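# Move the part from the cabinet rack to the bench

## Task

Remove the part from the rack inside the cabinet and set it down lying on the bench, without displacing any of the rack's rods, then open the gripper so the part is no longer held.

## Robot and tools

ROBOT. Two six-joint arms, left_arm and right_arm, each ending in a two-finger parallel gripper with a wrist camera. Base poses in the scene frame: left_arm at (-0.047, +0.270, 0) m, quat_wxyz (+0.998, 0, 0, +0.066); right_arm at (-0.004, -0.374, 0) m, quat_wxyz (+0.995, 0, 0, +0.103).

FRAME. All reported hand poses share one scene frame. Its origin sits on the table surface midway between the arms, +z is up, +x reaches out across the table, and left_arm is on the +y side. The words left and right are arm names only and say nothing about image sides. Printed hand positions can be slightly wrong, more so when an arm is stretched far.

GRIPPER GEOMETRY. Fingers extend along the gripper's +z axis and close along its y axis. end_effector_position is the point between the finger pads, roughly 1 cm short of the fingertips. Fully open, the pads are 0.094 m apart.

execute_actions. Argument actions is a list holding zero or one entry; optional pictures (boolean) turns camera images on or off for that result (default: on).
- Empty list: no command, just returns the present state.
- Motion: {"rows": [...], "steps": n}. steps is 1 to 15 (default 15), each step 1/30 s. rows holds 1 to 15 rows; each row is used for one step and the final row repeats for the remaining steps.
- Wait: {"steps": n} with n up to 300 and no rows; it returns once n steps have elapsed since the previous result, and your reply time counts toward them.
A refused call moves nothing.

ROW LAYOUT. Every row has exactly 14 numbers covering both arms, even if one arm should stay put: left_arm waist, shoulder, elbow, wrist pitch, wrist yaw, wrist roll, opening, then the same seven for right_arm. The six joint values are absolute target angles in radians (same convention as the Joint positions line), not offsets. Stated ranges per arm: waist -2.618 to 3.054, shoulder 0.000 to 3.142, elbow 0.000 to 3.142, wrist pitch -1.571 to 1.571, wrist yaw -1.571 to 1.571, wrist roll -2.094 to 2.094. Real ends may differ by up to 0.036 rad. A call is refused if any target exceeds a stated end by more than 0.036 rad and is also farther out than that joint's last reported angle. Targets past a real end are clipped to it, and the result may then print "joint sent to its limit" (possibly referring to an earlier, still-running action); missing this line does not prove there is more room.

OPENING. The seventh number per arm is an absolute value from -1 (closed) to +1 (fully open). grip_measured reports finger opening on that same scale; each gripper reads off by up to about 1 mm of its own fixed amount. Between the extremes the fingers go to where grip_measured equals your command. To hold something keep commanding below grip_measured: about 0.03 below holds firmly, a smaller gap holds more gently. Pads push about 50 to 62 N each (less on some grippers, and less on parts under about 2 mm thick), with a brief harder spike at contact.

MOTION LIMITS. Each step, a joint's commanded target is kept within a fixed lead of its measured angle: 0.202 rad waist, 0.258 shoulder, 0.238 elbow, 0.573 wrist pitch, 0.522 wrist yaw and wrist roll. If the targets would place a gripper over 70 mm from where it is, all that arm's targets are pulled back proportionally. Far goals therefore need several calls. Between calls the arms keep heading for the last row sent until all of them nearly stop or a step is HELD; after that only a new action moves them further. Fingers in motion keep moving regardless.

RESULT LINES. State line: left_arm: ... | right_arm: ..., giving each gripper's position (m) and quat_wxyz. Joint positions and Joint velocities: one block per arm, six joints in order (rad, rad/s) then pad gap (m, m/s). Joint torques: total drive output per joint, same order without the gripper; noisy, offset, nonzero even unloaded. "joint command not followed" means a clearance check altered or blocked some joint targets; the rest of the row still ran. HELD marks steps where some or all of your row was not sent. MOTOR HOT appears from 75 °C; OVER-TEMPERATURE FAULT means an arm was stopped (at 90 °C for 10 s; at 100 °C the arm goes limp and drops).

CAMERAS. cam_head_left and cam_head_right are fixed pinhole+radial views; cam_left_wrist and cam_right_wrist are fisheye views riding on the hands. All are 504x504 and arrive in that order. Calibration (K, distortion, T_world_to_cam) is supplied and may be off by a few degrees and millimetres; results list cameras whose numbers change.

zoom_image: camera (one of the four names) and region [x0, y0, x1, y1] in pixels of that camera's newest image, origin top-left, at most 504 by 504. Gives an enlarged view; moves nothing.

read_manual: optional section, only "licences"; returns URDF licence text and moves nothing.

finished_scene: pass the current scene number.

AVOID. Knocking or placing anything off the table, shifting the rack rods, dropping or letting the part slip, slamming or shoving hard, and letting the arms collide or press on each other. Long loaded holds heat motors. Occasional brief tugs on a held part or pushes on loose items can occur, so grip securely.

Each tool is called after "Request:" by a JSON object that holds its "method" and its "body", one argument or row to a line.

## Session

Request:
{"method": "execute_actions", "body": {
  "actions": []
}}

Scene clock: 0.00 s of 4320.00 s.
left_arm: end_effector_position=(+0.0392, +0.1557, +0.1276) grip_measured=+1.000 end_effector_quat_wxyz=(+0.017, -0.042, +0.999, -0.025) | right_arm: end_effector_position=(+0.1409, -0.0113, +0.2907) grip_measured=+1.000 end_effector_quat_wxyz=(-0.526, +0.807, +0.006, +0.268)
Joint positions: left_arm=[-1.067  1.005  0.9   -1.406 -0.001 -1.019  0.094] | right_arm=[ 1.044  1.109  0.913 -0.114  0.136 -2.006  0.094]
Joint velocities: left_arm=[-0.002  0.002 -0.012 -0.037  0.022 -0.037  0.   ] | right_arm=[ 0.002 -0.002 -0.002 -0.022 -0.037  0.022  0.   ]
Joint torques (N m, as the arm reports them, + toward a larger angle): no reading
camera_calibration (this result's frames):
cam_left_wrist: T_world_to_cam=[[0.222664, -0.974804, -0.0133203, 0.151543], [-0.83205, -0.197141, 0.518487, 0.0301375], [-0.50805, -0.104365, -0.854982, 0.271292], [0, 0, 0, 1]] pos_world=[0.129163, 0.18198, 0.218343]
cam_right_wrist: T_world_to_cam=[[-0.159229, 0.422965, 0.892046, -0.231915], [0.655728, -0.630159, 0.415837, -0.178123], [0.738015, 0.651153, -0.17701, 0.0382308], [0, 0, 0, 1]] pos_world=[0.0516579, -0.039048, 0.287717]

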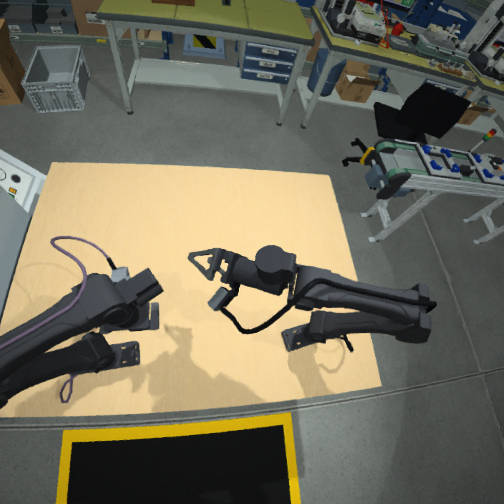

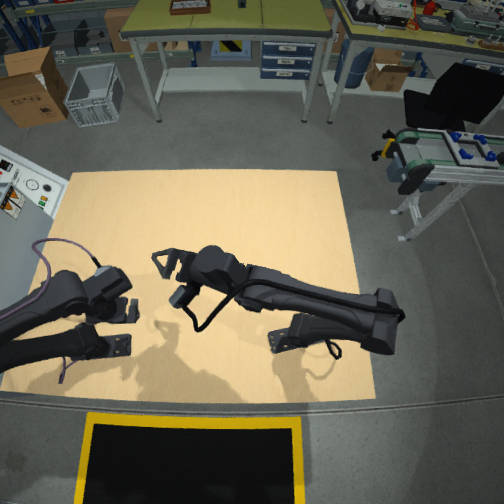

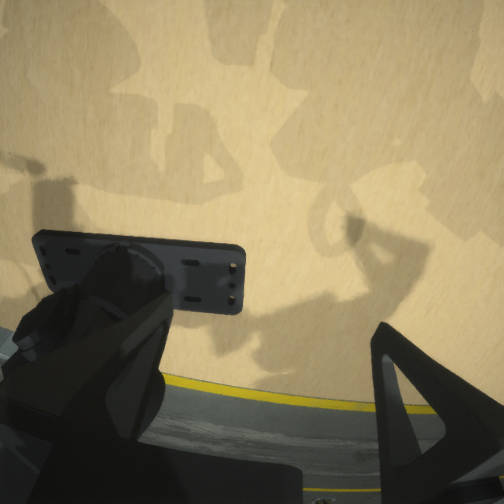

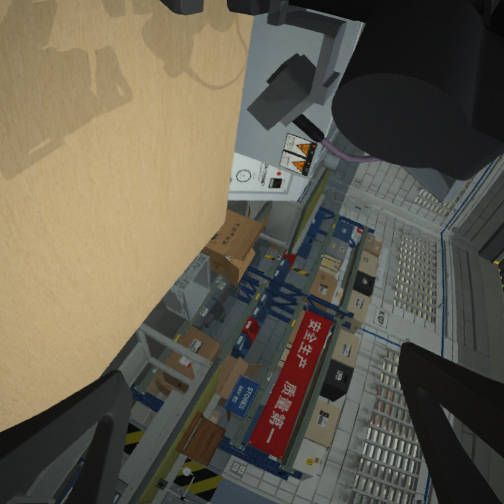

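Request:
{"method": "execute_actions", "body": {
  "actions": [
    {"rows": [[0.2,1.005,0.9,-1.406,0,0,1, 1.044,1.109,0.913,-0.114,0.136,-2.006,1]], "steps": 15}
  ],
  "pictures": false
}}

Request:
{"method": "execute_actions", "body": {
  "actions": [
    {"rows": [[1.44,1.63,2.03,-1.36,0,0,1, 1.044,1.109,0.913,-0.114,0.136,-2.006,1]], "steps": 15}
  ],
  "pictures": false
}}

Request:
{"method": "execute_actions", "body": {
  "actions": [
    {"steps": 45}
  ]
}}

Scene clock: 4.43 s of 4320.00 s.
left_arm: end_effector_position=(+0.0960, +0.2921, +0.1277) grip_measured=+1.000 end_effector_quat_wxyz=(+0.033, -0.106, +0.994, -0.001) | right_arm: end_effector_position=(+0.1409, -0.0113, +0.2907) grip_measured=+1.000 end_effector_quat_wxyz=(-0.526, +0.807, +0.006, +0.268)
Joint positions: left_arm=[ 0.02   1.005  0.9   -1.401  0.005 -0.061  0.094] | right_arm=[ 1.044  1.109  0.913 -0.114  0.136 -2.006  0.094]
Joint velocities: left_arm=[ 2.142  0.007 -0.007  0.022 -0.051  0.344  0.   ] | right_arm=[-0.012  0.017 -0.002  0.022  0.007  0.007  0.   ]
Joint torques (N m, as the arm reports them, + toward a larger angle): left_arm=[-0.25 -1.36  6.78  0.09 -0.04  0.07] | right_arm=[ 0.01 -3.48  6.62  1.91  0.02  0.  ]
Steps of this call (steps 1 to 90: nothing new was sent; then 0.93 s passed at rest; steps 91 to 105: all 15 steps of this action). Readings (joint positions):
91: left_arm=[-1.029 1.005 0.900 -1.406 0.011 -0.933] | right_arm=[1.044 1.109 0.913 -0.114 0.136 -2.006]
92: left_arm=[-0.955 1.005 0.900 -1.404 0.011 -0.832] | right_arm=[1.044 1.109 0.913 -0.114 0.136 -2.006]
94: left_arm=[-0.804 1.005 0.900 -1.402 0.010 -0.631] | right_arm=[1.044 1.109 0.913 -0.114 0.136 -2.006]
98: left_arm=[-0.505 1.005 0.900 -1.401 0.008 -0.276] | right_arm=[1.044 1.109 0.913 -0.114 0.136 -2.006]
105: the state above

Scene clock: 4.93 s of 4320.00 s.
left_arm: end_effector_position=(+0.1551, +0.5708, +0.2265) grip_measured=+1.000 end_effector_quat_wxyz=(+0.143, -0.469, +0.869, +0.070) | right_arm: end_effector_position=(+0.1409, -0.0113, +0.2907) grip_measured=+1.000 end_effector_quat_wxyz=(-0.526, +0.807, +0.006, +0.268)
Joint positions: left_arm=[ 0.849  1.668  1.755 -1.339  0.01  -0.011  0.094] | right_arm=[ 1.044  1.109  0.913 -0.114  0.136 -2.006  0.094]
Joint velocities: left_arm=[ 1.35  -0.027  1.419  0.051 -0.11  -0.037  0.   ] | right_arm=[ 0.007  0.007  0.007 -0.037 -0.125 -0.037  0.   ]
Joint torques (N m, as the arm reports them, + toward a larger angle): left_arm=[ 0.24 -8.96  8.94  0.4  -0.04  0.06] | right_arm=[ 0.05 -3.52  6.64  1.91  0.01  0.02]
Steps of this call (steps 1 to 15: all 15 steps of this action). Readings (joint positions):
1: left_arm=[0.090 1.040 0.931 -1.424 0.004 -0.051] | right_arm=[1.044 1.109 0.913 -0.114 0.136 -2.006]
2: left_arm=[0.154 1.109 0.995 -1.445 0.004 -0.043] | right_arm=[1.044 1.109 0.913 -0.114 0.136 -2.006]
4: left_arm=[0.270 1.264 1.132 -1.426 0.007 -0.032] | right_arm=[1.044 1.109 0.913 -0.114 0.136 -2.006]
8: left_arm=[0.486 1.551 1.398 -1.383 0.011 -0.018] | right_arm=[1.044 1.109 0.913 -0.114 0.136 -2.006]
15: the state above

Scene clock: 6.43 s of 4320.00 s.
left_arm: end_effector_position=(-0.0542, +0.6535, +0.3210) grip_measured=+1.000 end_effector_quat_wxyz=(+0.203, -0.683, +0.669, +0.211) | right_arm: end_effector_position=(+0.1409, -0.0113, +0.2907) grip_measured=+1.000 end_effector_quat_wxyz=(-0.526, +0.807, +0.006, +0.268)
Joint positions: left_arm=[ 1.45   1.638  2.009 -1.346 -0.01  -0.006  0.094] | right_arm=[ 1.044  1.109  0.913 -0.114  0.136 -2.006  0.094]
Joint velocities: left_arm=[ 0.017 -0.032 -0.007  0.022 -0.007  0.022  0.   ] | right_arm=[-0.002  0.012 -0.002  0.007 -0.051  0.051  0.   ]
Joint torques (N m, as the arm reports them, + toward a larger angle): left_arm=[-0.73 -7.01  8.57  0.84  0.07  0.05] | right_arm=[ 0.04 -3.47  6.64  1.9   0.02  0.01]
Steps of this call (steps 1 to 30: the robot went on to your last target; steps 31 to 45: nothing new was sent). Readings (joint positions):
1: left_arm=[0.897 1.668 1.805 -1.337 0.010 -0.011] | right_arm=[1.044 1.109 0.913 -0.114 0.136 -2.006]
2: left_arm=[0.946 1.668 1.854 -1.335 0.010 -0.010] | right_arm=[1.044 1.109 0.913 -0.114 0.136 -2.006]
4: left_arm=[1.051 1.663 1.935 -1.328 0.011 -0.009] | right_arm=[1.044 1.109 0.913 -0.114 0.136 -2.006]
8: left_arm=[1.314 1.641 2.004 -1.320 0.011 -0.006] | right_arm=[1.044 1.109 0.913 -0.114 0.136 -2.006]
45: the state above
All arms were judged still, so your last target was given up. Only a new action makes them travel on or press farther. Fingers that are still opening or closing keep moving.
camera_calibration (this result's frames):
cam_left_wrist: T_world_to_cam=[[0.984465, 0.174765, 0.0169089, -0.0595199], [0.175078, -0.984366, -0.019272, 0.691954], [0.0132765, 0.021933, -0.999671, 0.433275], [0, 0, 0, 1]] pos_world=[-0.0683033, 0.682035, 0.447475]
cam_right_wrist: T_world_to_cam=[[-0.159229, 0.422965, 0.892046, -0.231915], [0.655728, -0.630159, 0.415837, -0.178123], [0.738015, 0.651153, -0.17701, 0.0382308], [0, 0, 0, 1]] pos_world=[0.0516579, -0.039048, 0.287717]

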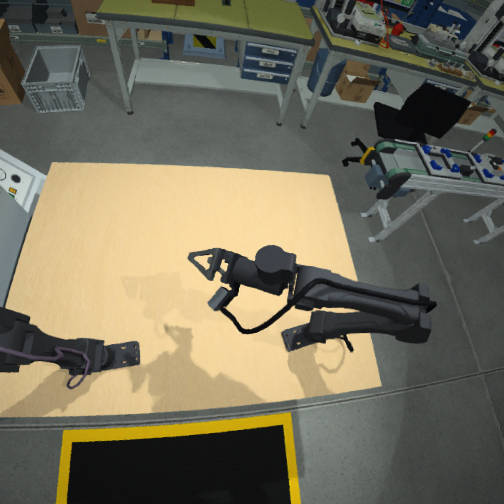

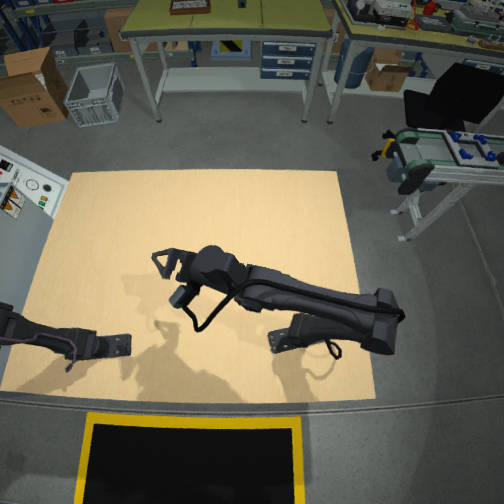

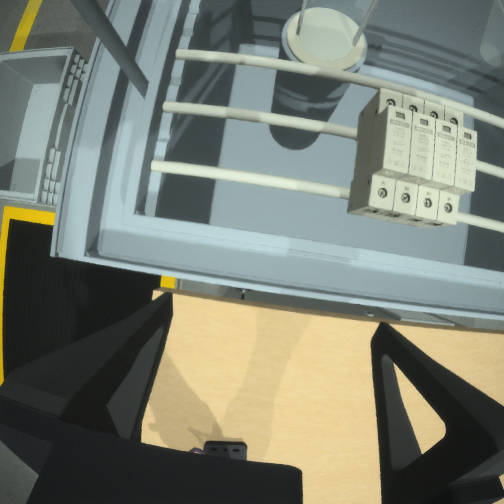

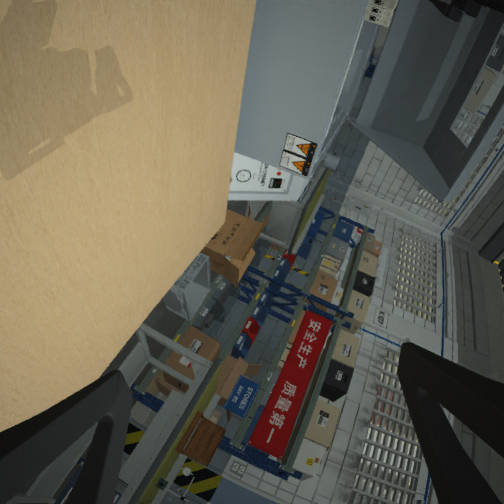

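Request:
{"method": "zoom_image", "body": {
  "camera": "cam_left_wrist",
  "region": [330, 70, 504, 244]
}}

Region (330, 70, 504, 244) of cam_left_wrist's 504x504 image, scaled by 2.897, with more detail than that image has.

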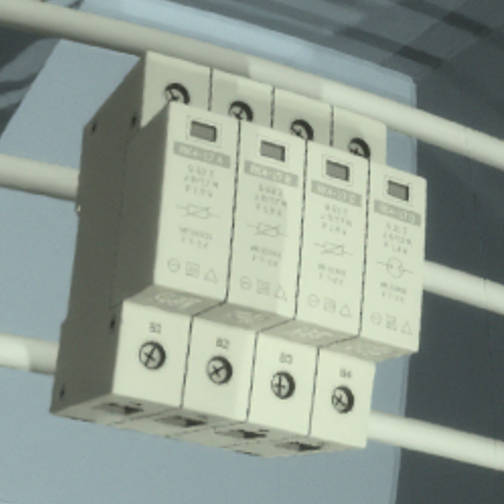

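Request:
{"method": "execute_actions", "body": {
  "actions": [
    {"rows": [[1.178,1.88,2.17,-1.16,-0.174,-0.211,1, 1.044,1.109,0.913,-0.114,0.136,-2.006,1]], "steps": 15}
  ],
  "pictures": false
}}

Request:
{"method": "execute_actions", "body": {
  "actions": [
    {"steps": 25}
  ]
}}

Scene clock: 21.03 s of 4320.00 s.
left_arm: end_effector_position=(+0.0541, +0.7364, +0.2859) grip_measured=+1.000 end_effector_quat_wxyz=(+0.229, -0.661, +0.679, +0.223) | right_arm: end_effector_position=(+0.1409, -0.0113, +0.2907) grip_measured=+1.000 end_effector_quat_wxyz=(-0.526, +0.807, +0.006, +0.268)
Joint positions: left_arm=[ 1.168  1.902  2.14  -1.172 -0.147 -0.196  0.094] | right_arm=[ 1.044  1.109  0.913 -0.114  0.136 -2.006  0.094]
Joint velocities: left_arm=[ 0.027 -0.159 -0.017  0.095 -0.095 -0.081  0.   ] | right_arm=[-0.012  0.002 -0.012  0.022  0.066 -0.022  0.   ]
Joint torques (N m, as the arm reports them, + toward a larger angle): left_arm=[  0.57 -10.06   9.93   1.03  -0.19  -0.06] | right_arm=[ 0.03 -3.49  6.64  1.91  0.01  0.01]
Steps of this call (steps 1 to 90: nothing new was sent; then 11.10 s passed at rest; steps 91 to 105: all 15 steps of this action). Readings (joint positions):
91: left_arm=[1.434 1.657 2.029 -1.351 -0.033 -0.028] | right_arm=[1.044 1.109 0.913 -0.114 0.136 -2.006]
92: left_arm=[1.405 1.688 2.065 -1.336 -0.057 -0.052] | right_arm=[1.044 1.109 0.913 -0.114 0.136 -2.006]
94: left_arm=[1.321 1.760 2.115 -1.276 -0.091 -0.094] | right_arm=[1.044 1.109 0.913 -0.114 0.136 -2.006]
98: left_arm=[1.178 1.885 2.140 -1.188 -0.122 -0.158] | right_arm=[1.044 1.109 0.913 -0.114 0.136 -2.006]
105: the state above

Scene clock: 21.87 s of 4320.00 s.
left_arm: end_effector_position=(+0.0516, +0.7364, +0.2933) grip_measured=+1.000 end_effector_quat_wxyz=(+0.236, -0.664, +0.670, +0.232) | right_arm: end_effector_position=(+0.1409, -0.0113, +0.2907) grip_measured=+1.000 end_effector_quat_wxyz=(-0.526, +0.807, +0.006, +0.268)
Joint positions: left_arm=[ 1.169  1.889  2.14  -1.163 -0.159 -0.206  0.094] | right_arm=[ 1.044  1.109  0.913 -0.114  0.136 -2.006  0.094]
Joint velocities: left_arm=[-0.002  0.002 -0.007 -0.022 -0.037  0.007  0.   ] | right_arm=[-0.002 -0.012 -0.012 -0.007 -0.007  0.037  0.   ]
Joint torques (N m, as the arm reports them, + toward a larger angle): left_arm=[ 0.64 -9.62  9.87  1.05 -0.21 -0.07] | right_arm=[ 0.02 -3.51  6.62  1.92  0.01  0.01]
Steps of this call (steps 1 to 25: the robot went on to your last target). Readings (joint positions):
1: left_arm=[1.169 1.897 2.140 -1.170 -0.150 -0.198] | right_arm=[1.044 1.109 0.913 -0.114 0.136 -2.006]
2: left_arm=[1.169 1.893 2.140 -1.168 -0.152 -0.200] | right_arm=[1.044 1.109 0.913 -0.114 0.136 -2.006]
4: left_arm=[1.169 1.889 2.140 -1.165 -0.155 -0.202] | right_arm=[1.044 1.109 0.913 -0.114 0.136 -2.006]
8: left_arm=[1.169 1.889 2.140 -1.164 -0.157 -0.204] | right_arm=[1.044 1.109 0.913 -0.114 0.136 -2.006]
25: the state above
camera_calibration (this result's frames):
cam_left_wrist: T_world_to_cam=[[0.989385, 0.140722, 0.0362653, -0.158602], [0.143613, -0.984963, -0.0960363, 0.779024], [0.0222055, 0.100225, -0.994717, 0.34286], [0, 0, 0, 1]] pos_world=[0.0374271, 0.755266, 0.421615]
cam_right_wrist: T_world_to_cam=[[-0.159229, 0.422965, 0.892046, -0.231915], [0.655728, -0.630159, 0.415837, -0.178123], [0.738015, 0.651153, -0.17701, 0.0382308], [0, 0, 0, 1]] pos_world=[0.0516579, -0.039048, 0.287717]

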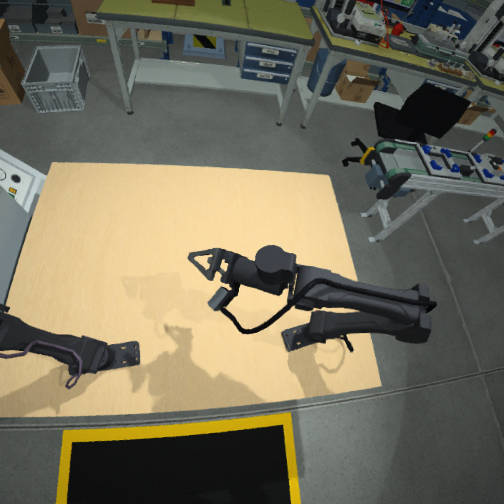

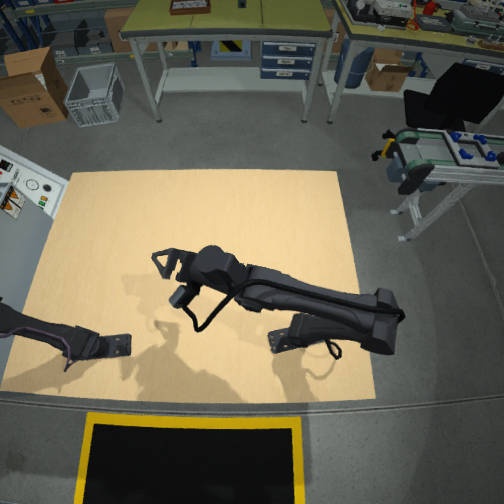

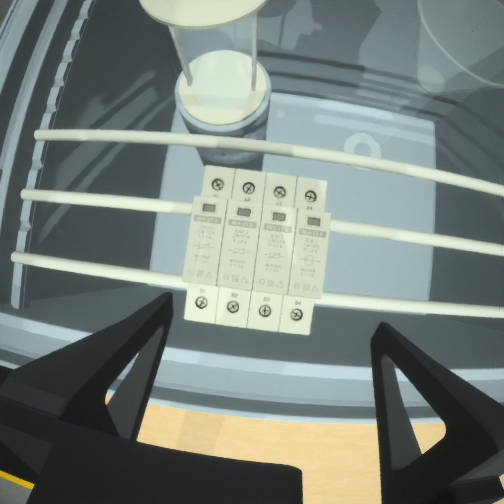

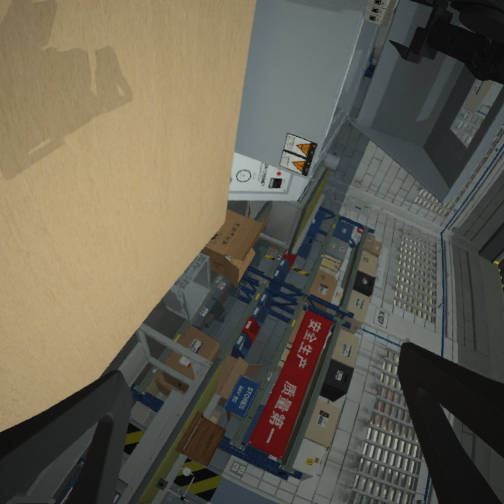

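Request:
{"method": "zoom_image", "body": {
  "camera": "cam_left_wrist",
  "region": [160, 150, 360, 350]
}}

Region (160, 150, 360, 350) of cam_left_wrist's 504x504 image, scaled by 2.520, with more detail than that image has.

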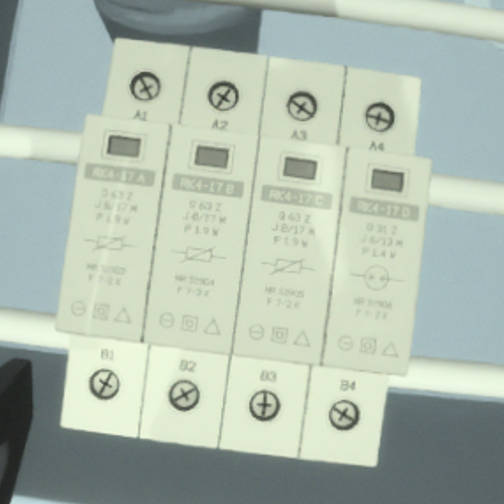

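Request:
{"method": "execute_actions", "body": {
  "actions": [
    {"rows": [[1.215,1.88,2.15,-1.16,-0.174,-0.19,1, 1.044,1.109,0.913,-0.114,0.136,-2.006,1],[1.215,1.88,2.14,-1.16,-0.174,-0.19,1, 1.044,1.109,0.913,-0.114,0.136,-2.006,1],[1.215,1.88,2.14,-1.16,-0.174,-0.19,1, 1.044,1.109,0.913,-0.114,0.136,-2.006,1],[1.215,1.88,2.14,-1.16,-0.174,-0.19,1, 1.044,1.109,0.913,-0.114,0.136,-2.006,1],[1.215,1.88,2.14,-1.16,-0.174,-0.19,1, 1.044,1.109,0.913,-0.114,0.136,-2.006,1],[1.215,1.88,2.14,-1.16,-0.174,-0.19,1, 1.044,1.109,0.913,-0.114,0.136,-2.006,1],[1.215,1.881,2.131,-1.148,-0.174,-0.19,1, 1.044,1.109,0.913,-0.114,0.136,-2.006,1],[1.215,1.882,2.121,-1.136,-0.174,-0.19,1, 1.044,1.109,0.913,-0.114,0.136,-2.006,1],[1.215,1.883,2.112,-1.124,-0.174,-0.19,1, 1.044,1.109,0.913,-0.114,0.136,-2.006,1],[1.215,1.884,2.103,-1.112,-0.174,-0.19,1, 1.044,1.109,0.913,-0.114,0.136,-2.006,1],[1.215,1.885,2.093,-1.100,-0.174,-0.19,1, 1.044,1.109,0.913,-0.114,0.136,-2.006,1],[1.215,1.886,2.084,-1.088,-0.174,-0.19,1, 1.044,1.109,0.913,-0.114,0.136,-2.006,1],[1.215,1.887,2.074,-1.075,-0.174,-0.19,1, 1.044,1.109,0.913,-0.114,0.136,-2.006,1],[1.215,1.888,2.065,-1.063,-0.174,-0.19,1, 1.044,1.109,0.913,-0.114,0.136,-2.006,1],[1.215,1.889,2.056,-1.051,-0.174,-0.19,1, 1.044,1.109,0.913,-0.114,0.136,-2.006,1]], "steps": 15}
  ],
  "pictures": false
}}

Request:
{"method": "execute_actions", "body": {
  "actions": [
    {"rows": [[1.215,1.890,2.046,-1.039,-0.174,-0.19,1, 1.044,1.109,0.913,-0.114,0.136,-2.006,1],[1.215,1.891,2.037,-1.027,-0.174,-0.19,1, 1.044,1.109,0.913,-0.114,0.136,-2.006,1],[1.215,1.893,2.028,-1.015,-0.174,-0.19,1, 1.044,1.109,0.913,-0.114,0.136,-2.006,1],[1.215,1.894,2.018,-1.003,-0.174,-0.19,1, 1.044,1.109,0.913,-0.114,0.136,-2.006,1],[1.215,1.895,2.009,-0.991,-0.174,-0.19,1, 1.044,1.109,0.913,-0.114,0.136,-2.006,1],[1.215,1.896,1.999,-0.979,-0.174,-0.19,1, 1.044,1.109,0.913,-0.114,0.136,-2.006,1],[1.215,1.897,1.990,-0.967,-0.174,-0.19,1, 1.044,1.109,0.913,-0.114,0.136,-2.006,1],[1.215,1.898,1.981,-0.955,-0.174,-0.19,1, 1.044,1.109,0.913,-0.114,0.136,-2.006,1],[1.215,1.899,1.971,-0.943,-0.174,-0.19,1, 1.044,1.109,0.913,-0.114,0.136,-2.006,1],[1.215,1.900,1.962,-0.930,-0.174,-0.19,1, 1.044,1.109,0.913,-0.114,0.136,-2.006,1],[1.215,1.901,1.953,-0.918,-0.174,-0.19,1, 1.044,1.109,0.913,-0.114,0.136,-2.006,1],[1.215,1.902,1.943,-0.906,-0.174,-0.19,1, 1.044,1.109,0.913,-0.114,0.136,-2.006,1],[1.215,1.903,1.934,-0.894,-0.174,-0.19,1, 1.044,1.109,0.913,-0.114,0.136,-2.006,1],[1.215,1.904,1.924,-0.882,-0.174,-0.19,1, 1.044,1.109,0.913,-0.114,0.136,-2.006,1],[1.215,1.905,1.915,-0.870,-0.174,-0.19,1, 1.044,1.109,0.913,-0.114,0.136,-2.006,1]], "steps": 15}
  ],
  "pictures": false
}}

Request:
{"method": "execute_actions", "body": {
  "actions": [
    {"steps": 20}
  ]
}}

Scene clock: 36.97 s of 4320.00 s.
left_arm: end_effector_position=(+0.0333, +0.7496, +0.2870) grip_measured=+1.000 end_effector_quat_wxyz=(+0.238, -0.673, +0.655, +0.245) | right_arm: end_effector_position=(+0.1409, -0.0113, +0.2907) grip_measured=+1.000 end_effector_quat_wxyz=(-0.526, +0.807, +0.006, +0.268)
Joint positions: left_arm=[ 1.211  1.889  2.095 -1.095 -0.163 -0.196  0.094] | right_arm=[ 1.044  1.109  0.913 -0.114  0.136 -2.006  0.094]
Joint velocities: left_arm=[ 0.002 -0.007 -0.32   0.271 -0.037 -0.007  0.   ] | right_arm=[-0.022 -0.012 -0.007 -0.007  0.022 -0.022  0.   ]
Joint torques (N m, as the arm reports them, + toward a larger angle): left_arm=[ 0.23 -9.02  5.76  1.08 -0.19  0.07] | right_arm=[ 0.04 -3.47  6.58  1.91  0.    0.01]
Steps of this call (steps 1 to 15: the robot went on to your last target; steps 16 to 90: nothing new was sent; then 11.60 s passed at rest; steps 91 to 105: all 15 steps of this action). Readings (joint positions):
91: left_arm=[1.172 1.889 2.140 -1.163 -0.158 -0.204] | right_arm=[1.044 1.109 0.913 -0.114 0.136 -2.006]
92: left_arm=[1.178 1.889 2.140 -1.163 -0.158 -0.202] | right_arm=[1.044 1.109 0.913 -0.114 0.136 -2.006]
94: left_arm=[1.194 1.889 2.140 -1.163 -0.159 -0.200] | right_arm=[1.044 1.109 0.913 -0.114 0.136 -2.006]
98: left_arm=[1.211 1.889 2.140 -1.159 -0.162 -0.198] | right_arm=[1.044 1.109 0.913 -0.114 0.136 -2.006]
105: the state above

Scene clock: 37.47 s of 4320.00 s.
left_arm: end_effector_position=(+0.0376, +0.7680, +0.2575) grip_measured=+1.000 end_effector_quat_wxyz=(+0.249, -0.671, +0.652, +0.252) | right_arm: end_effector_position=(+0.1409, -0.0113, +0.2907) grip_measured=+1.000 end_effector_quat_wxyz=(-0.526, +0.807, +0.006, +0.268)
Joint positions: left_arm=[ 1.211  1.891  1.953 -0.923 -0.163 -0.196  0.094] | right_arm=[ 1.044  1.109  0.913 -0.114  0.136 -2.006  0.094]
Joint velocities: left_arm=[ 0.007  0.032 -0.242  0.344  0.051 -0.11   0.   ] | right_arm=[ 0.002 -0.012  0.022  0.051 -0.007 -0.022  0.   ]
Joint torques (N m, as the arm reports them, + toward a larger angle): left_arm=[ 0.28 -8.44  5.94  1.07 -0.18  0.06] | right_arm=[ 0.03 -3.48  6.61  1.91  0.01  0.01]
Steps of this call (steps 1 to 15: all 15 steps of this action). Readings (joint positions):
1: left_arm=[1.211 1.889 2.084 -1.085 -0.163 -0.196] | right_arm=[1.044 1.109 0.913 -0.114 0.136 -2.006]
2: left_arm=[1.211 1.889 2.074 -1.075 -0.163 -0.196] | right_arm=[1.044 1.109 0.913 -0.114 0.136 -2.006]
4: left_arm=[1.211 1.889 2.054 -1.054 -0.163 -0.196] | right_arm=[1.044 1.109 0.913 -0.114 0.136 -2.006]
8: left_arm=[1.211 1.889 2.017 -1.008 -0.163 -0.196] | right_arm=[1.044 1.109 0.913 -0.114 0.136 -2.006]
15: the state above

Scene clock: 38.13 s of 4320.00 s.
left_arm: end_effector_position=(+0.0395, +0.7763, +0.2517) grip_measured=+1.000 end_effector_quat_wxyz=(+0.256, -0.669, +0.649, +0.256) | right_arm: end_effector_position=(+0.1409, -0.0113, +0.2907) grip_measured=+1.000 end_effector_quat_wxyz=(-0.526, +0.807, +0.006, +0.268)
Joint positions: left_arm=[ 1.211  1.903  1.933 -0.874 -0.163 -0.196  0.094] | right_arm=[ 1.044  1.109  0.913 -0.114  0.136 -2.006  0.094]
Joint velocities: left_arm=[-0.007  0.007  0.007 -0.007  0.051 -0.037  0.   ] | right_arm=[-0.012  0.002 -0.017  0.037 -0.007  0.037  0.   ]
Joint torques (N m, as the arm reports them, + toward a larger angle): left_arm=[ 0.27 -9.44  6.35  1.13 -0.18  0.05] | right_arm=[ 0.01 -3.51  6.63  1.92  0.01  0.01]
Steps of this call (steps 1 to 20: the robot went on to your last target). Readings (joint positions):
1: left_arm=[1.211 1.892 1.945 -0.913 -0.163 -0.196] | right_arm=[1.044 1.109 0.913 -0.114 0.136 -2.006]
2: left_arm=[1.211 1.895 1.940 -0.906 -0.163 -0.196] | right_arm=[1.044 1.109 0.913 -0.114 0.136 -2.006]
4: left_arm=[1.211 1.900 1.935 -0.895 -0.163 -0.196] | right_arm=[1.044 1.109 0.913 -0.114 0.136 -2.006]
8: left_arm=[1.211 1.903 1.933 -0.884 -0.163 -0.196] | right_arm=[1.044 1.109 0.913 -0.114 0.136 -2.006]
20: the state above
camera_calibration (this result's frames):
cam_left_wrist: T_world_to_cam=[[0.983294, 0.173835, 0.0539906, -0.180597], [0.180384, -0.970322, -0.161046, 0.819612], [0.0243929, 0.168095, -0.985469, 0.242613], [0, 0, 0, 1]] pos_world=[0.023817, 0.7859, 0.380834]
cam_right_wrist: T_world_to_cam=[[-0.159229, 0.422965, 0.892046, -0.231915], [0.655728, -0.630159, 0.415837, -0.178123], [0.738015, 0.651153, -0.17701, 0.0382308], [0, 0, 0, 1]] pos_world=[0.0516579, -0.039048, 0.287717]

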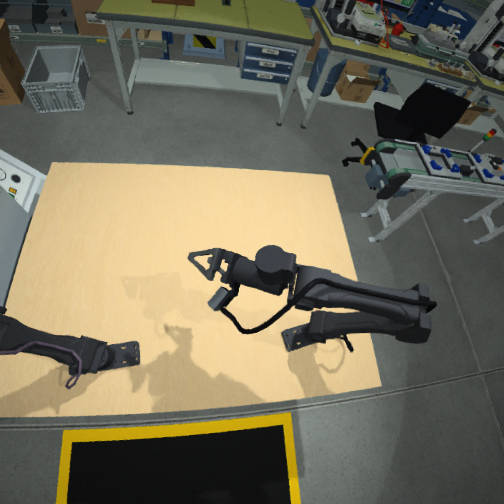

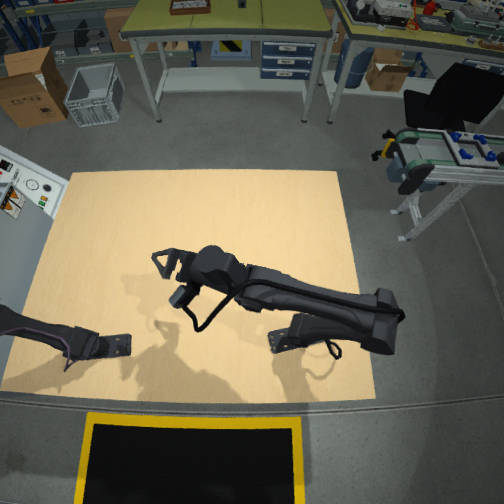

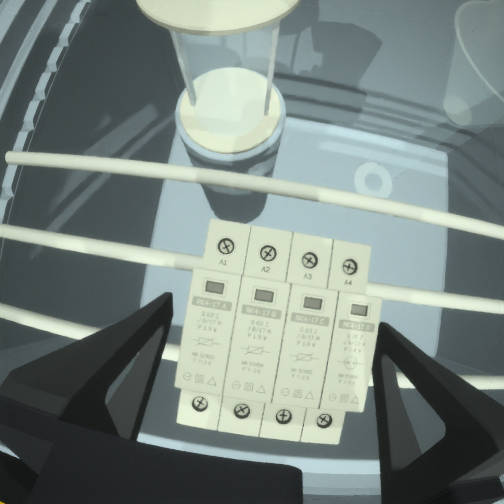

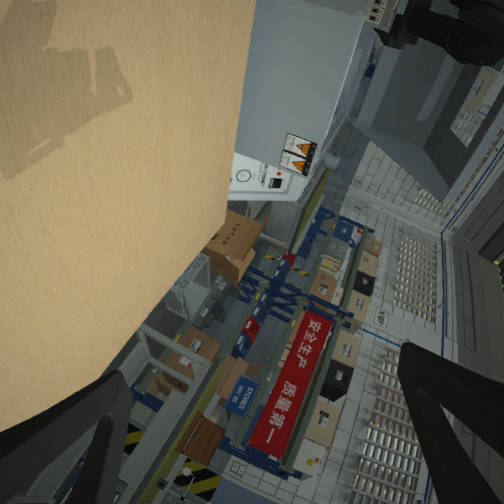

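Request:
{"method": "execute_actions", "body": {
  "actions": [
    {"rows": [[1.198,1.907,1.911,-0.873,-0.174,-0.19,1, 1.044,1.109,0.913,-0.114,0.136,-2.006,1],[1.198,1.909,1.907,-0.876,-0.174,-0.19,1, 1.044,1.109,0.913,-0.114,0.136,-2.006,1],[1.198,1.911,1.903,-0.879,-0.174,-0.19,1, 1.044,1.109,0.913,-0.114,0.136,-2.006,1],[1.198,1.913,1.899,-0.882,-0.174,-0.19,1, 1.044,1.109,0.913,-0.114,0.136,-2.006,1],[1.198,1.915,1.895,-0.885,-0.174,-0.19,1, 1.044,1.109,0.913,-0.114,0.136,-2.006,1],[1.198,1.917,1.891,-0.885,-0.174,-0.19,1, 1.044,1.109,0.913,-0.114,0.136,-2.006,1],[1.198,1.918,1.888,-0.885,-0.174,-0.19,1, 1.044,1.109,0.913,-0.114,0.136,-2.006,1]], "steps": 15}
  ],
  "pictures": false
}}

Request:
{"method": "execute_actions", "body": {
  "actions": [
    {"steps": 10}
  ]
}}

Scene clock: 41.53 s of 4320.00 s.
left_arm: end_effector_position=(+0.0391, +0.7746, +0.2357) grip_measured=+1.000 end_effector_quat_wxyz=(+0.242, -0.672, +0.654, +0.247) | right_arm: end_effector_position=(+0.1409, -0.0113, +0.2907) grip_measured=+1.000 end_effector_quat_wxyz=(-0.526, +0.807, +0.006, +0.268)
Joint positions: left_arm=[ 1.211  1.914  1.907 -0.874 -0.163 -0.196  0.094] | right_arm=[ 1.044  1.109  0.913 -0.114  0.136 -2.006  0.094]
Joint velocities: left_arm=[-0.012 -0.007  0.012 -0.022  0.037 -0.066  0.   ] | right_arm=[ 0.017  0.022 -0.002 -0.051 -0.022 -0.037  0.   ]
Joint torques (N m, as the arm reports them, + toward a larger angle): left_arm=[-0.94 -9.33  6.38  0.97 -0.17  0.05] | right_arm=[ 0.02 -3.49  6.67  1.9   0.01  0.01]
Steps of this call (steps 1 to 15: the robot went on to your last target; steps 16 to 87: nothing new was sent; steps 88 to 102: all 15 steps of this action). Readings (joint positions):
88: left_arm=[1.211 1.903 1.933 -0.873 -0.163 -0.196] | right_arm=[1.044 1.109 0.913 -0.114 0.136 -2.006]
89: left_arm=[1.211 1.903 1.933 -0.873 -0.163 -0.196] | right_arm=[1.044 1.109 0.913 -0.114 0.136 -2.006]
91: left_arm=[1.211 1.903 1.933 -0.873 -0.163 -0.196] | right_arm=[1.044 1.109 0.913 -0.114 0.136 -2.006]
95: left_arm=[1.211 1.904 1.917 -0.873 -0.163 -0.196] | right_arm=[1.044 1.109 0.913 -0.114 0.136 -2.006]
102: the state above

Scene clock: 41.87 s of 4320.00 s.
left_arm: end_effector_position=(+0.0391, +0.7746, +0.2357) grip_measured=+1.000 end_effector_quat_wxyz=(+0.242, -0.672, +0.654, +0.247) | right_arm: end_effector_position=(+0.1409, -0.0113, +0.2907) grip_measured=+1.000 end_effector_quat_wxyz=(-0.526, +0.807, +0.006, +0.268)
Joint positions: left_arm=[ 1.211  1.914  1.907 -0.874 -0.163 -0.196  0.094] | right_arm=[ 1.044  1.109  0.913 -0.114  0.136 -2.006  0.094]
Joint velocities: left_arm=[ 0.007 -0.002 -0.017  0.007  0.007  0.007  0.   ] | right_arm=[-0.002 -0.012  0.007  0.007 -0.007 -0.007  0.   ]
Joint torques (N m, as the arm reports them, + toward a larger angle): left_arm=[-0.97 -9.39  6.33  0.95 -0.18  0.05] | right_arm=[ 0.01 -3.49  6.63  1.92  0.    0.02]
Steps of this call (steps 1 to 10: the robot went on to your last target). Readings (joint positions):
1: left_arm=[1.211 1.914 1.907 -0.874 -0.163 -0.196] | right_arm=[1.044 1.109 0.913 -0.114 0.136 -2.006]
2: left_arm=[1.211 1.914 1.907 -0.874 -0.163 -0.196] | right_arm=[1.044 1.109 0.913 -0.114 0.136 -2.006]
4: left_arm=[1.211 1.914 1.907 -0.874 -0.163 -0.196] | right_arm=[1.044 1.109 0.913 -0.114 0.136 -2.006]
8: left_arm=[1.211 1.914 1.907 -0.874 -0.163 -0.196] | right_arm=[1.044 1.109 0.913 -0.114 0.136 -2.006]
10: the state above
camera_calibration (this result's frames):
cam_left_wrist: T_world_to_cam=[[0.983683, 0.17552, 0.0394966, -0.176957], [0.179182, -0.975524, -0.127464, 0.811621], [0.0161574, 0.132461, -0.991056, 0.256416], [0, 0, 0, 1]] pos_world=[0.0244989, 0.78885, 0.364564]
cam_right_wrist: T_world_to_cam=[[-0.159229, 0.422965, 0.892046, -0.231915], [0.655728, -0.630159, 0.415837, -0.178123], [0.738015, 0.651153, -0.17701, 0.0382308], [0, 0, 0, 1]] pos_world=[0.0516579, -0.039048, 0.287717]

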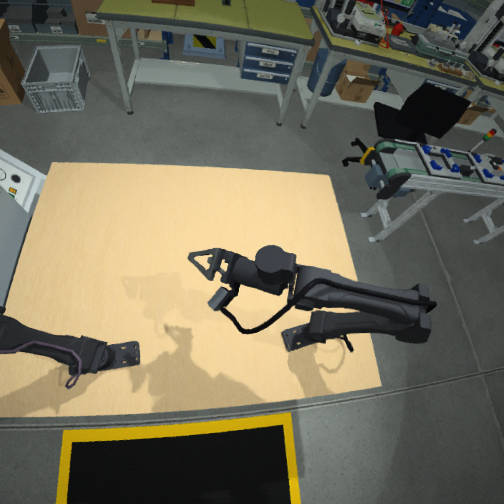

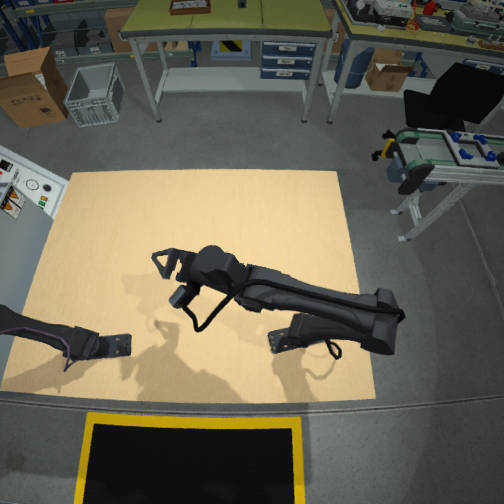

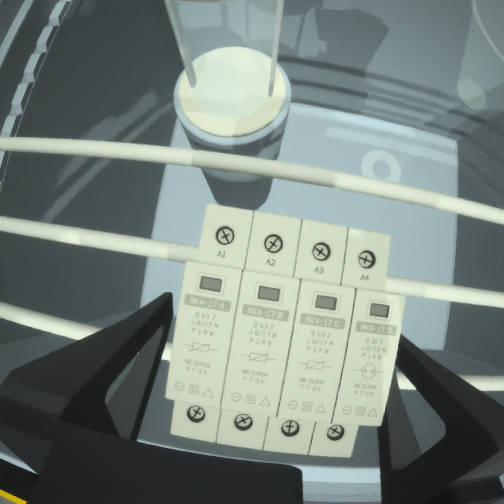

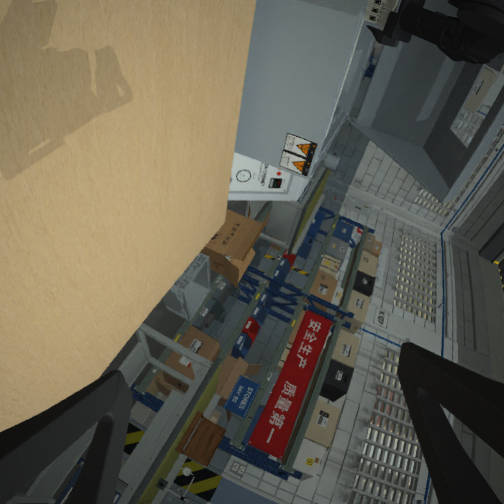

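Request:
{"method": "execute_actions", "body": {
  "actions": [
    {"rows": [[1.198,1.918,1.888,-0.885,-0.174,-0.19,0.45, 1.044,1.109,0.913,-0.114,0.136,-2.006,1]], "steps": 15}
  ],
  "pictures": false
}}

Scene clock: 44.23 s of 4320.00 s.
left_arm: end_effector_position=(+0.0392, +0.7745, +0.2356) grip_measured=+0.518 end_effector_quat_wxyz=(+0.242, -0.672, +0.655, +0.247) | right_arm: end_effector_position=(+0.1409, -0.0113, +0.2907) grip_measured=+1.000 end_effector_quat_wxyz=(-0.526, +0.807, +0.006, +0.268)
Joint positions: left_arm=[ 1.211  1.914  1.907 -0.874 -0.162 -0.196  0.071] | right_arm=[ 1.044  1.109  0.913 -0.114  0.136 -2.006  0.094]
Joint velocities: left_arm=[-0.002  0.017 -0.002  0.007  0.095 -0.051 -0.001] | right_arm=[-0.007 -0.002 -0.002 -0.022 -0.066 -0.022  0.   ]
Joint torques (N m, as the arm reports them, + toward a larger angle): left_arm=[-0.94 -9.37  6.28  0.96 -0.18  0.05] | right_arm=[ 0.04 -3.48  6.63  1.91  0.01  0.01]
Steps of this call (steps 1 to 15: the robot went on to your last target; steps 16 to 56: nothing new was sent; steps 57 to 71: all 15 steps of this action). Readings (joint positions):
57: left_arm=[1.211 1.914 1.907 -0.874 -0.163 -0.196] | right_arm=[1.044 1.109 0.913 -0.114 0.136 -2.006]
58: left_arm=[1.211 1.914 1.907 -0.874 -0.163 -0.196] | right_arm=[1.044 1.109 0.913 -0.114 0.136 -2.006]
60: left_arm=[1.211 1.914 1.907 -0.874 -0.162 -0.196] | right_arm=[1.044 1.109 0.913 -0.114 0.136 -2.006]
64: left_arm=[1.211 1.914 1.907 -0.874 -0.162 -0.196] | right_arm=[1.044 1.109 0.913 -0.114 0.136 -2.006]
71: the state above

Request:
{"method": "execute_actions", "body": {
  "actions": [
    {"rows": [[1.211,1.920,1.905,-0.892,-0.174,-0.19,0.45, 1.044,1.109,0.913,-0.114,0.136,-2.006,1],[1.211,1.922,1.923,-0.899,-0.174,-0.19,0.45, 1.044,1.109,0.913,-0.114,0.136,-2.006,1],[1.211,1.924,1.940,-0.906,-0.174,-0.19,0.45, 1.044,1.109,0.913,-0.114,0.136,-2.006,1],[1.211,1.927,1.958,-0.913,-0.174,-0.19,0.45, 1.044,1.109,0.913,-0.114,0.136,-2.006,1],[1.211,1.929,1.975,-0.920,-0.174,-0.19,0.45, 1.044,1.109,0.913,-0.114,0.136,-2.006,1],[1.211,1.931,1.993,-0.927,-0.174,-0.19,0.45, 1.044,1.109,0.913,-0.114,0.136,-2.006,1],[1.211,1.933,2.010,-0.934,-0.174,-0.19,0.45, 1.044,1.109,0.913,-0.114,0.136,-2.006,1],[1.211,1.935,2.028,-0.941,-0.174,-0.19,0.45, 1.044,1.109,0.913,-0.114,0.136,-2.006,1],[1.211,1.937,2.045,-0.948,-0.174,-0.19,0.45, 1.044,1.109,0.913,-0.114,0.136,-2.006,1],[1.211,1.939,2.063,-0.955,-0.174,-0.19,0.45, 1.044,1.109,0.913,-0.114,0.136,-2.006,1],[1.211,1.941,2.080,-0.962,-0.174,-0.19,0.45, 1.044,1.109,0.913,-0.114,0.136,-2.006,1],[1.211,1.944,2.098,-0.969,-0.174,-0.19,0.45, 1.044,1.109,0.913,-0.114,0.136,-2.006,1],[1.211,1.946,2.115,-0.976,-0.174,-0.19,0.45, 1.044,1.109,0.913,-0.114,0.136,-2.006,1],[1.211,1.948,2.133,-0.983,-0.174,-0.19,0.45, 1.044,1.109,0.913,-0.114,0.136,-2.006,1],[1.211,1.950,2.150,-0.990,-0.174,-0.19,0.45, 1.044,1.109,0.913,-0.114,0.136,-2.006,1]], "steps": 15}
  ],
  "pictures": false
}}

Request:
{"method": "execute_actions", "body": {
  "actions": [
    {"steps": 8}
  ],
  "pictures": false
}}

Request:
{"method": "execute_actions", "body": {
  "actions": [
    {"rows": [[1.211,1.933,2.148,-1.003,-0.174,-0.19,0.45, 1.044,1.109,0.913,-0.114,0.136,-2.006,1],[1.211,1.915,2.145,-1.017,-0.174,-0.19,0.45, 1.044,1.109,0.913,-0.114,0.136,-2.006,1],[1.211,1.898,2.143,-1.030,-0.174,-0.19,0.45, 1.044,1.109,0.913,-0.114,0.136,-2.006,1],[1.211,1.881,2.141,-1.043,-0.174,-0.19,0.45, 1.044,1.109,0.913,-0.114,0.136,-2.006,1],[1.211,1.863,2.138,-1.057,-0.174,-0.19,0.45, 1.044,1.109,0.913,-0.114,0.136,-2.006,1],[1.211,1.846,2.136,-1.070,-0.174,-0.19,0.45, 1.044,1.109,0.913,-0.114,0.136,-2.006,1],[1.211,1.829,2.134,-1.083,-0.174,-0.19,0.45, 1.044,1.109,0.913,-0.114,0.136,-2.006,1],[1.211,1.811,2.131,-1.097,-0.174,-0.19,0.45, 1.044,1.109,0.913,-0.114,0.136,-2.006,1],[1.211,1.794,2.129,-1.110,-0.174,-0.19,0.45, 1.044,1.109,0.913,-0.114,0.136,-2.006,1],[1.211,1.777,2.127,-1.123,-0.174,-0.19,0.45, 1.044,1.109,0.913,-0.114,0.136,-2.006,1],[1.211,1.759,2.124,-1.137,-0.174,-0.19,0.45, 1.044,1.109,0.913,-0.114,0.136,-2.006,1],[1.211,1.742,2.122,-1.150,-0.174,-0.19,0.45, 1.044,1.109,0.913,-0.114,0.136,-2.006,1],[1.211,1.725,2.120,-1.163,-0.174,-0.19,0.45, 1.044,1.109,0.913,-0.114,0.136,-2.006,1],[1.211,1.707,2.117,-1.177,-0.174,-0.19,0.45, 1.044,1.109,0.913,-0.114,0.136,-2.006,1],[1.211,1.690,2.115,-1.190,-0.174,-0.19,0.45, 1.044,1.109,0.913,-0.114,0.136,-2.006,1]], "steps": 15}
  ],
  "pictures": false
}}

Request:
{"method": "execute_actions", "body": {
  "actions": [
    {"steps": 15}
  ]
}}

Scene clock: 56.87 s of 4320.00 s.
left_arm: end_effector_position=(+0.0393, +0.7748, +0.2473) grip_measured=+0.518 end_effector_quat_wxyz=(+0.226, -0.676, +0.660, +0.237) | right_arm: end_effector_position=(+0.1409, -0.0113, +0.2907) grip_measured=+1.000 end_effector_quat_wxyz=(-0.526, +0.807, +0.006, +0.268)
Joint positions: left_arm=[ 1.211  1.973  2.062 -1.008 -0.162 -0.196  0.071] | right_arm=[ 1.044  1.109  0.913 -0.114  0.136 -2.006  0.094]
Joint velocities: left_arm=[-0.002  0.076  0.481 -0.271 -0.037 -0.037 -0.   ] | right_arm=[ 0.002 -0.012  0.027  0.022  0.007  0.066  0.   ]
Joint torques (N m, as the arm reports them, + toward a larger angle): left_arm=[ -0.02 -12.02  12.82   1.53  -0.2    0.05] | right_arm=[ 0.01 -3.5   6.65  1.91  0.01  0.01]
Steps of this call (steps 1 to 15: the robot went on to your last target; steps 16 to 90: nothing new was sent; then 9.13 s passed at rest; steps 91 to 105: all 15 steps of this action). Readings (joint positions):
91: left_arm=[1.211 1.914 1.907 -0.874 -0.162 -0.196] | right_arm=[1.044 1.109 0.913 -0.114 0.136 -2.006]
92: left_arm=[1.211 1.914 1.907 -0.874 -0.162 -0.196] | right_arm=[1.044 1.109 0.913 -0.114 0.136 -2.006]
94: left_arm=[1.211 1.915 1.911 -0.878 -0.162 -0.196] | right_arm=[1.044 1.109 0.913 -0.114 0.136 -2.006]
98: left_arm=[1.211 1.937 1.957 -0.918 -0.162 -0.196] | right_arm=[1.044 1.109 0.913 -0.114 0.136 -2.006]
105: the state above

Scene clock: 57.13 s of 4320.00 s.
left_arm: end_effector_position=(+0.0395, +0.7758, +0.2601) grip_measured=+0.518 end_effector_quat_wxyz=(+0.235, -0.674, +0.657, +0.243) | right_arm: end_effector_position=(+0.1409, -0.0113, +0.2907) grip_measured=+1.000 end_effector_quat_wxyz=(-0.526, +0.807, +0.006, +0.268)
Joint positions: left_arm=[ 1.211  1.974  2.103 -1.027 -0.162 -0.196  0.071] | right_arm=[ 1.044  1.109  0.913 -0.114  0.136 -2.006  0.094]
Joint velocities: left_arm=[ 0.007  0.012 -0.012 -0.154 -0.066 -0.037 -0.   ] | right_arm=[-0.017 -0.002 -0.012 -0.037 -0.051  0.037  0.   ]
Joint torques (N m, as the arm reports them, + toward a larger angle): left_arm=[ -0.03 -11.63  11.77   1.49  -0.18   0.04] | right_arm=[ 0.06 -3.49  6.65  1.91  0.02  0.01]
Steps of this call (steps 1 to 8: the robot went on to your last target). Readings (joint positions):
1: left_arm=[1.211 1.974 2.075 -1.015 -0.162 -0.196] | right_arm=[1.044 1.109 0.913 -0.114 0.136 -2.006]
2: left_arm=[1.211 1.974 2.085 -1.019 -0.162 -0.196] | right_arm=[1.044 1.109 0.913 -0.114 0.136 -2.006]
4: left_arm=[1.211 1.974 2.100 -1.021 -0.162 -0.196] | right_arm=[1.044 1.109 0.913 -0.114 0.136 -2.006]
8: the state above

Scene clock: 57.63 s of 4320.00 s.
left_arm: end_effector_position=(+0.0237, +0.7073, +0.3384) grip_measured=+0.518 end_effector_quat_wxyz=(+0.263, -0.667, +0.647, +0.260) | right_arm: end_effector_position=(+0.1409, -0.0113, +0.2907) grip_measured=+1.000 end_effector_quat_wxyz=(-0.526, +0.807, +0.006, +0.268)
Joint positions: left_arm=[ 1.211  1.748  2.103 -1.183 -0.162 -0.196  0.071] | right_arm=[ 1.044  1.109  0.913 -0.114  0.136 -2.006  0.094]
Joint velocities: left_arm=[ 0.002 -0.564  0.002 -0.374 -0.051 -0.007 -0.   ] | right_arm=[-0.017 -0.002 -0.007  0.022 -0.007 -0.022  0.   ]
Joint torques (N m, as the arm reports them, + toward a larger angle): left_arm=[-0.02 -9.4   8.06  1.51 -0.18  0.05] | right_arm=[ 0.01 -3.49  6.62  1.91  0.01  0.01]
Steps of this call (steps 1 to 15: all 15 steps of this action). Readings (joint positions):
1: left_arm=[1.211 1.974 2.103 -1.031 -0.162 -0.196] | right_arm=[1.044 1.109 0.913 -0.114 0.136 -2.006]
2: left_arm=[1.211 1.972 2.103 -1.037 -0.162 -0.196] | right_arm=[1.044 1.109 0.913 -0.114 0.136 -2.006]
4: left_arm=[1.211 1.962 2.103 -1.055 -0.162 -0.196] | right_arm=[1.044 1.109 0.913 -0.114 0.136 -2.006]
8: left_arm=[1.211 1.906 2.103 -1.104 -0.162 -0.196] | right_arm=[1.044 1.109 0.913 -0.114 0.136 -2.006]
15: the state above

Scene clock: 58.13 s of 4320.00 s.
left_arm: end_effector_position=(+0.0190, +0.6871, +0.3455) grip_measured=+0.518 end_effector_quat_wxyz=(+0.255, -0.669, +0.650, +0.255) | right_arm: end_effector_position=(+0.1409, -0.0113, +0.2907) grip_measured=+1.000 end_effector_quat_wxyz=(-0.526, +0.807, +0.006, +0.268)
Joint positions: left_arm=[ 1.211  1.706  2.103 -1.245 -0.162 -0.196  0.071] | right_arm=[ 1.044  1.109  0.913 -0.114  0.136 -2.006  0.094]
Joint velocities: left_arm=[ 0.002 -0.012  0.007 -0.007 -0.007  0.022  0.001] | right_arm=[ 0.007  0.002  0.017  0.022 -0.022 -0.051  0.   ]
Joint torques (N m, as the arm reports them, + toward a larger angle): left_arm=[-0.03 -8.33  7.82  1.54 -0.19  0.06] | right_arm=[ 0.02 -3.5   6.63  1.92  0.02  0.  ]
Steps of this call (steps 1 to 15: the robot went on to your last target). Readings (joint positions):
1: left_arm=[1.211 1.730 2.103 -1.195 -0.162 -0.196] | right_arm=[1.044 1.109 0.913 -0.114 0.136 -2.006]
2: left_arm=[1.211 1.716 2.103 -1.205 -0.162 -0.196] | right_arm=[1.044 1.109 0.913 -0.114 0.136 -2.006]
4: left_arm=[1.211 1.698 2.103 -1.219 -0.162 -0.196] | right_arm=[1.044 1.109 0.913 -0.114 0.136 -2.006]
8: left_arm=[1.211 1.701 2.103 -1.235 -0.162 -0.196] | right_arm=[1.044 1.109 0.913 -0.114 0.136 -2.006]
15: the state above
camera_calibration (this result's frames):
cam_left_wrist: T_world_to_cam=[[0.983411, 0.173601, 0.052578, -0.14939], [0.179804, -0.971201, -0.156332, 0.75088], [0.0239243, 0.163192, -0.986304, 0.354196], [0, 0, 0, 1]] pos_world=[0.00342608, 0.697388, 0.474587]
cam_right_wrist: T_world_to_cam=[[-0.159229, 0.422965, 0.892046, -0.231915], [0.655728, -0.630159, 0.415837, -0.178123], [0.738015, 0.651153, -0.17701, 0.0382308], [0, 0, 0, 1]] pos_world=[0.0516579, -0.039048, 0.287717]

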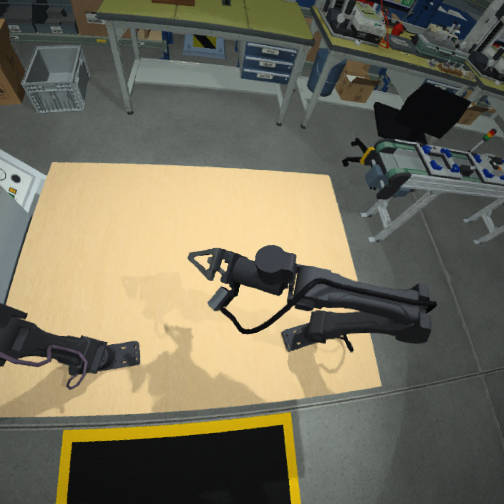

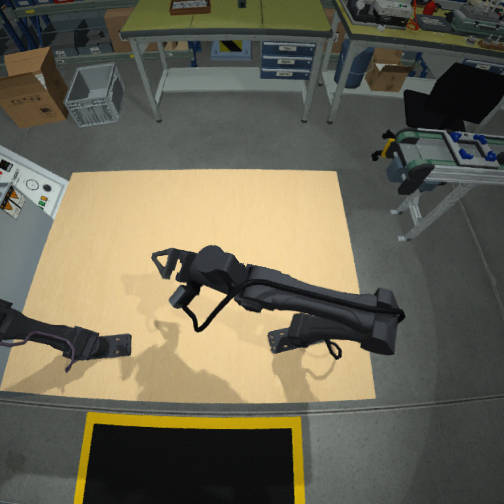

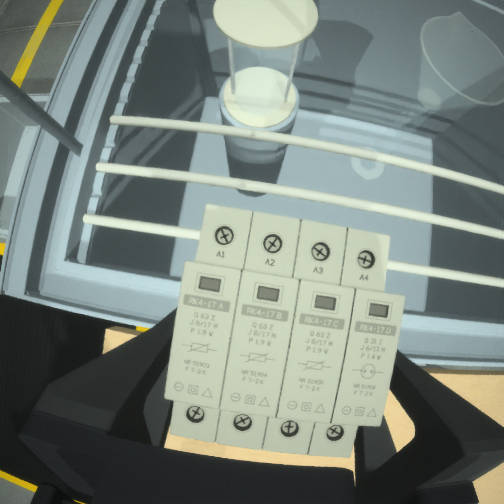

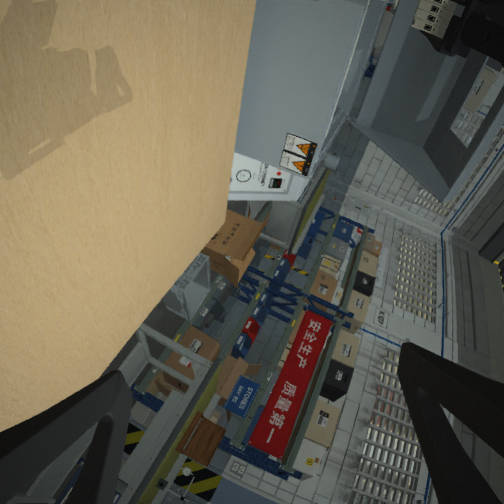

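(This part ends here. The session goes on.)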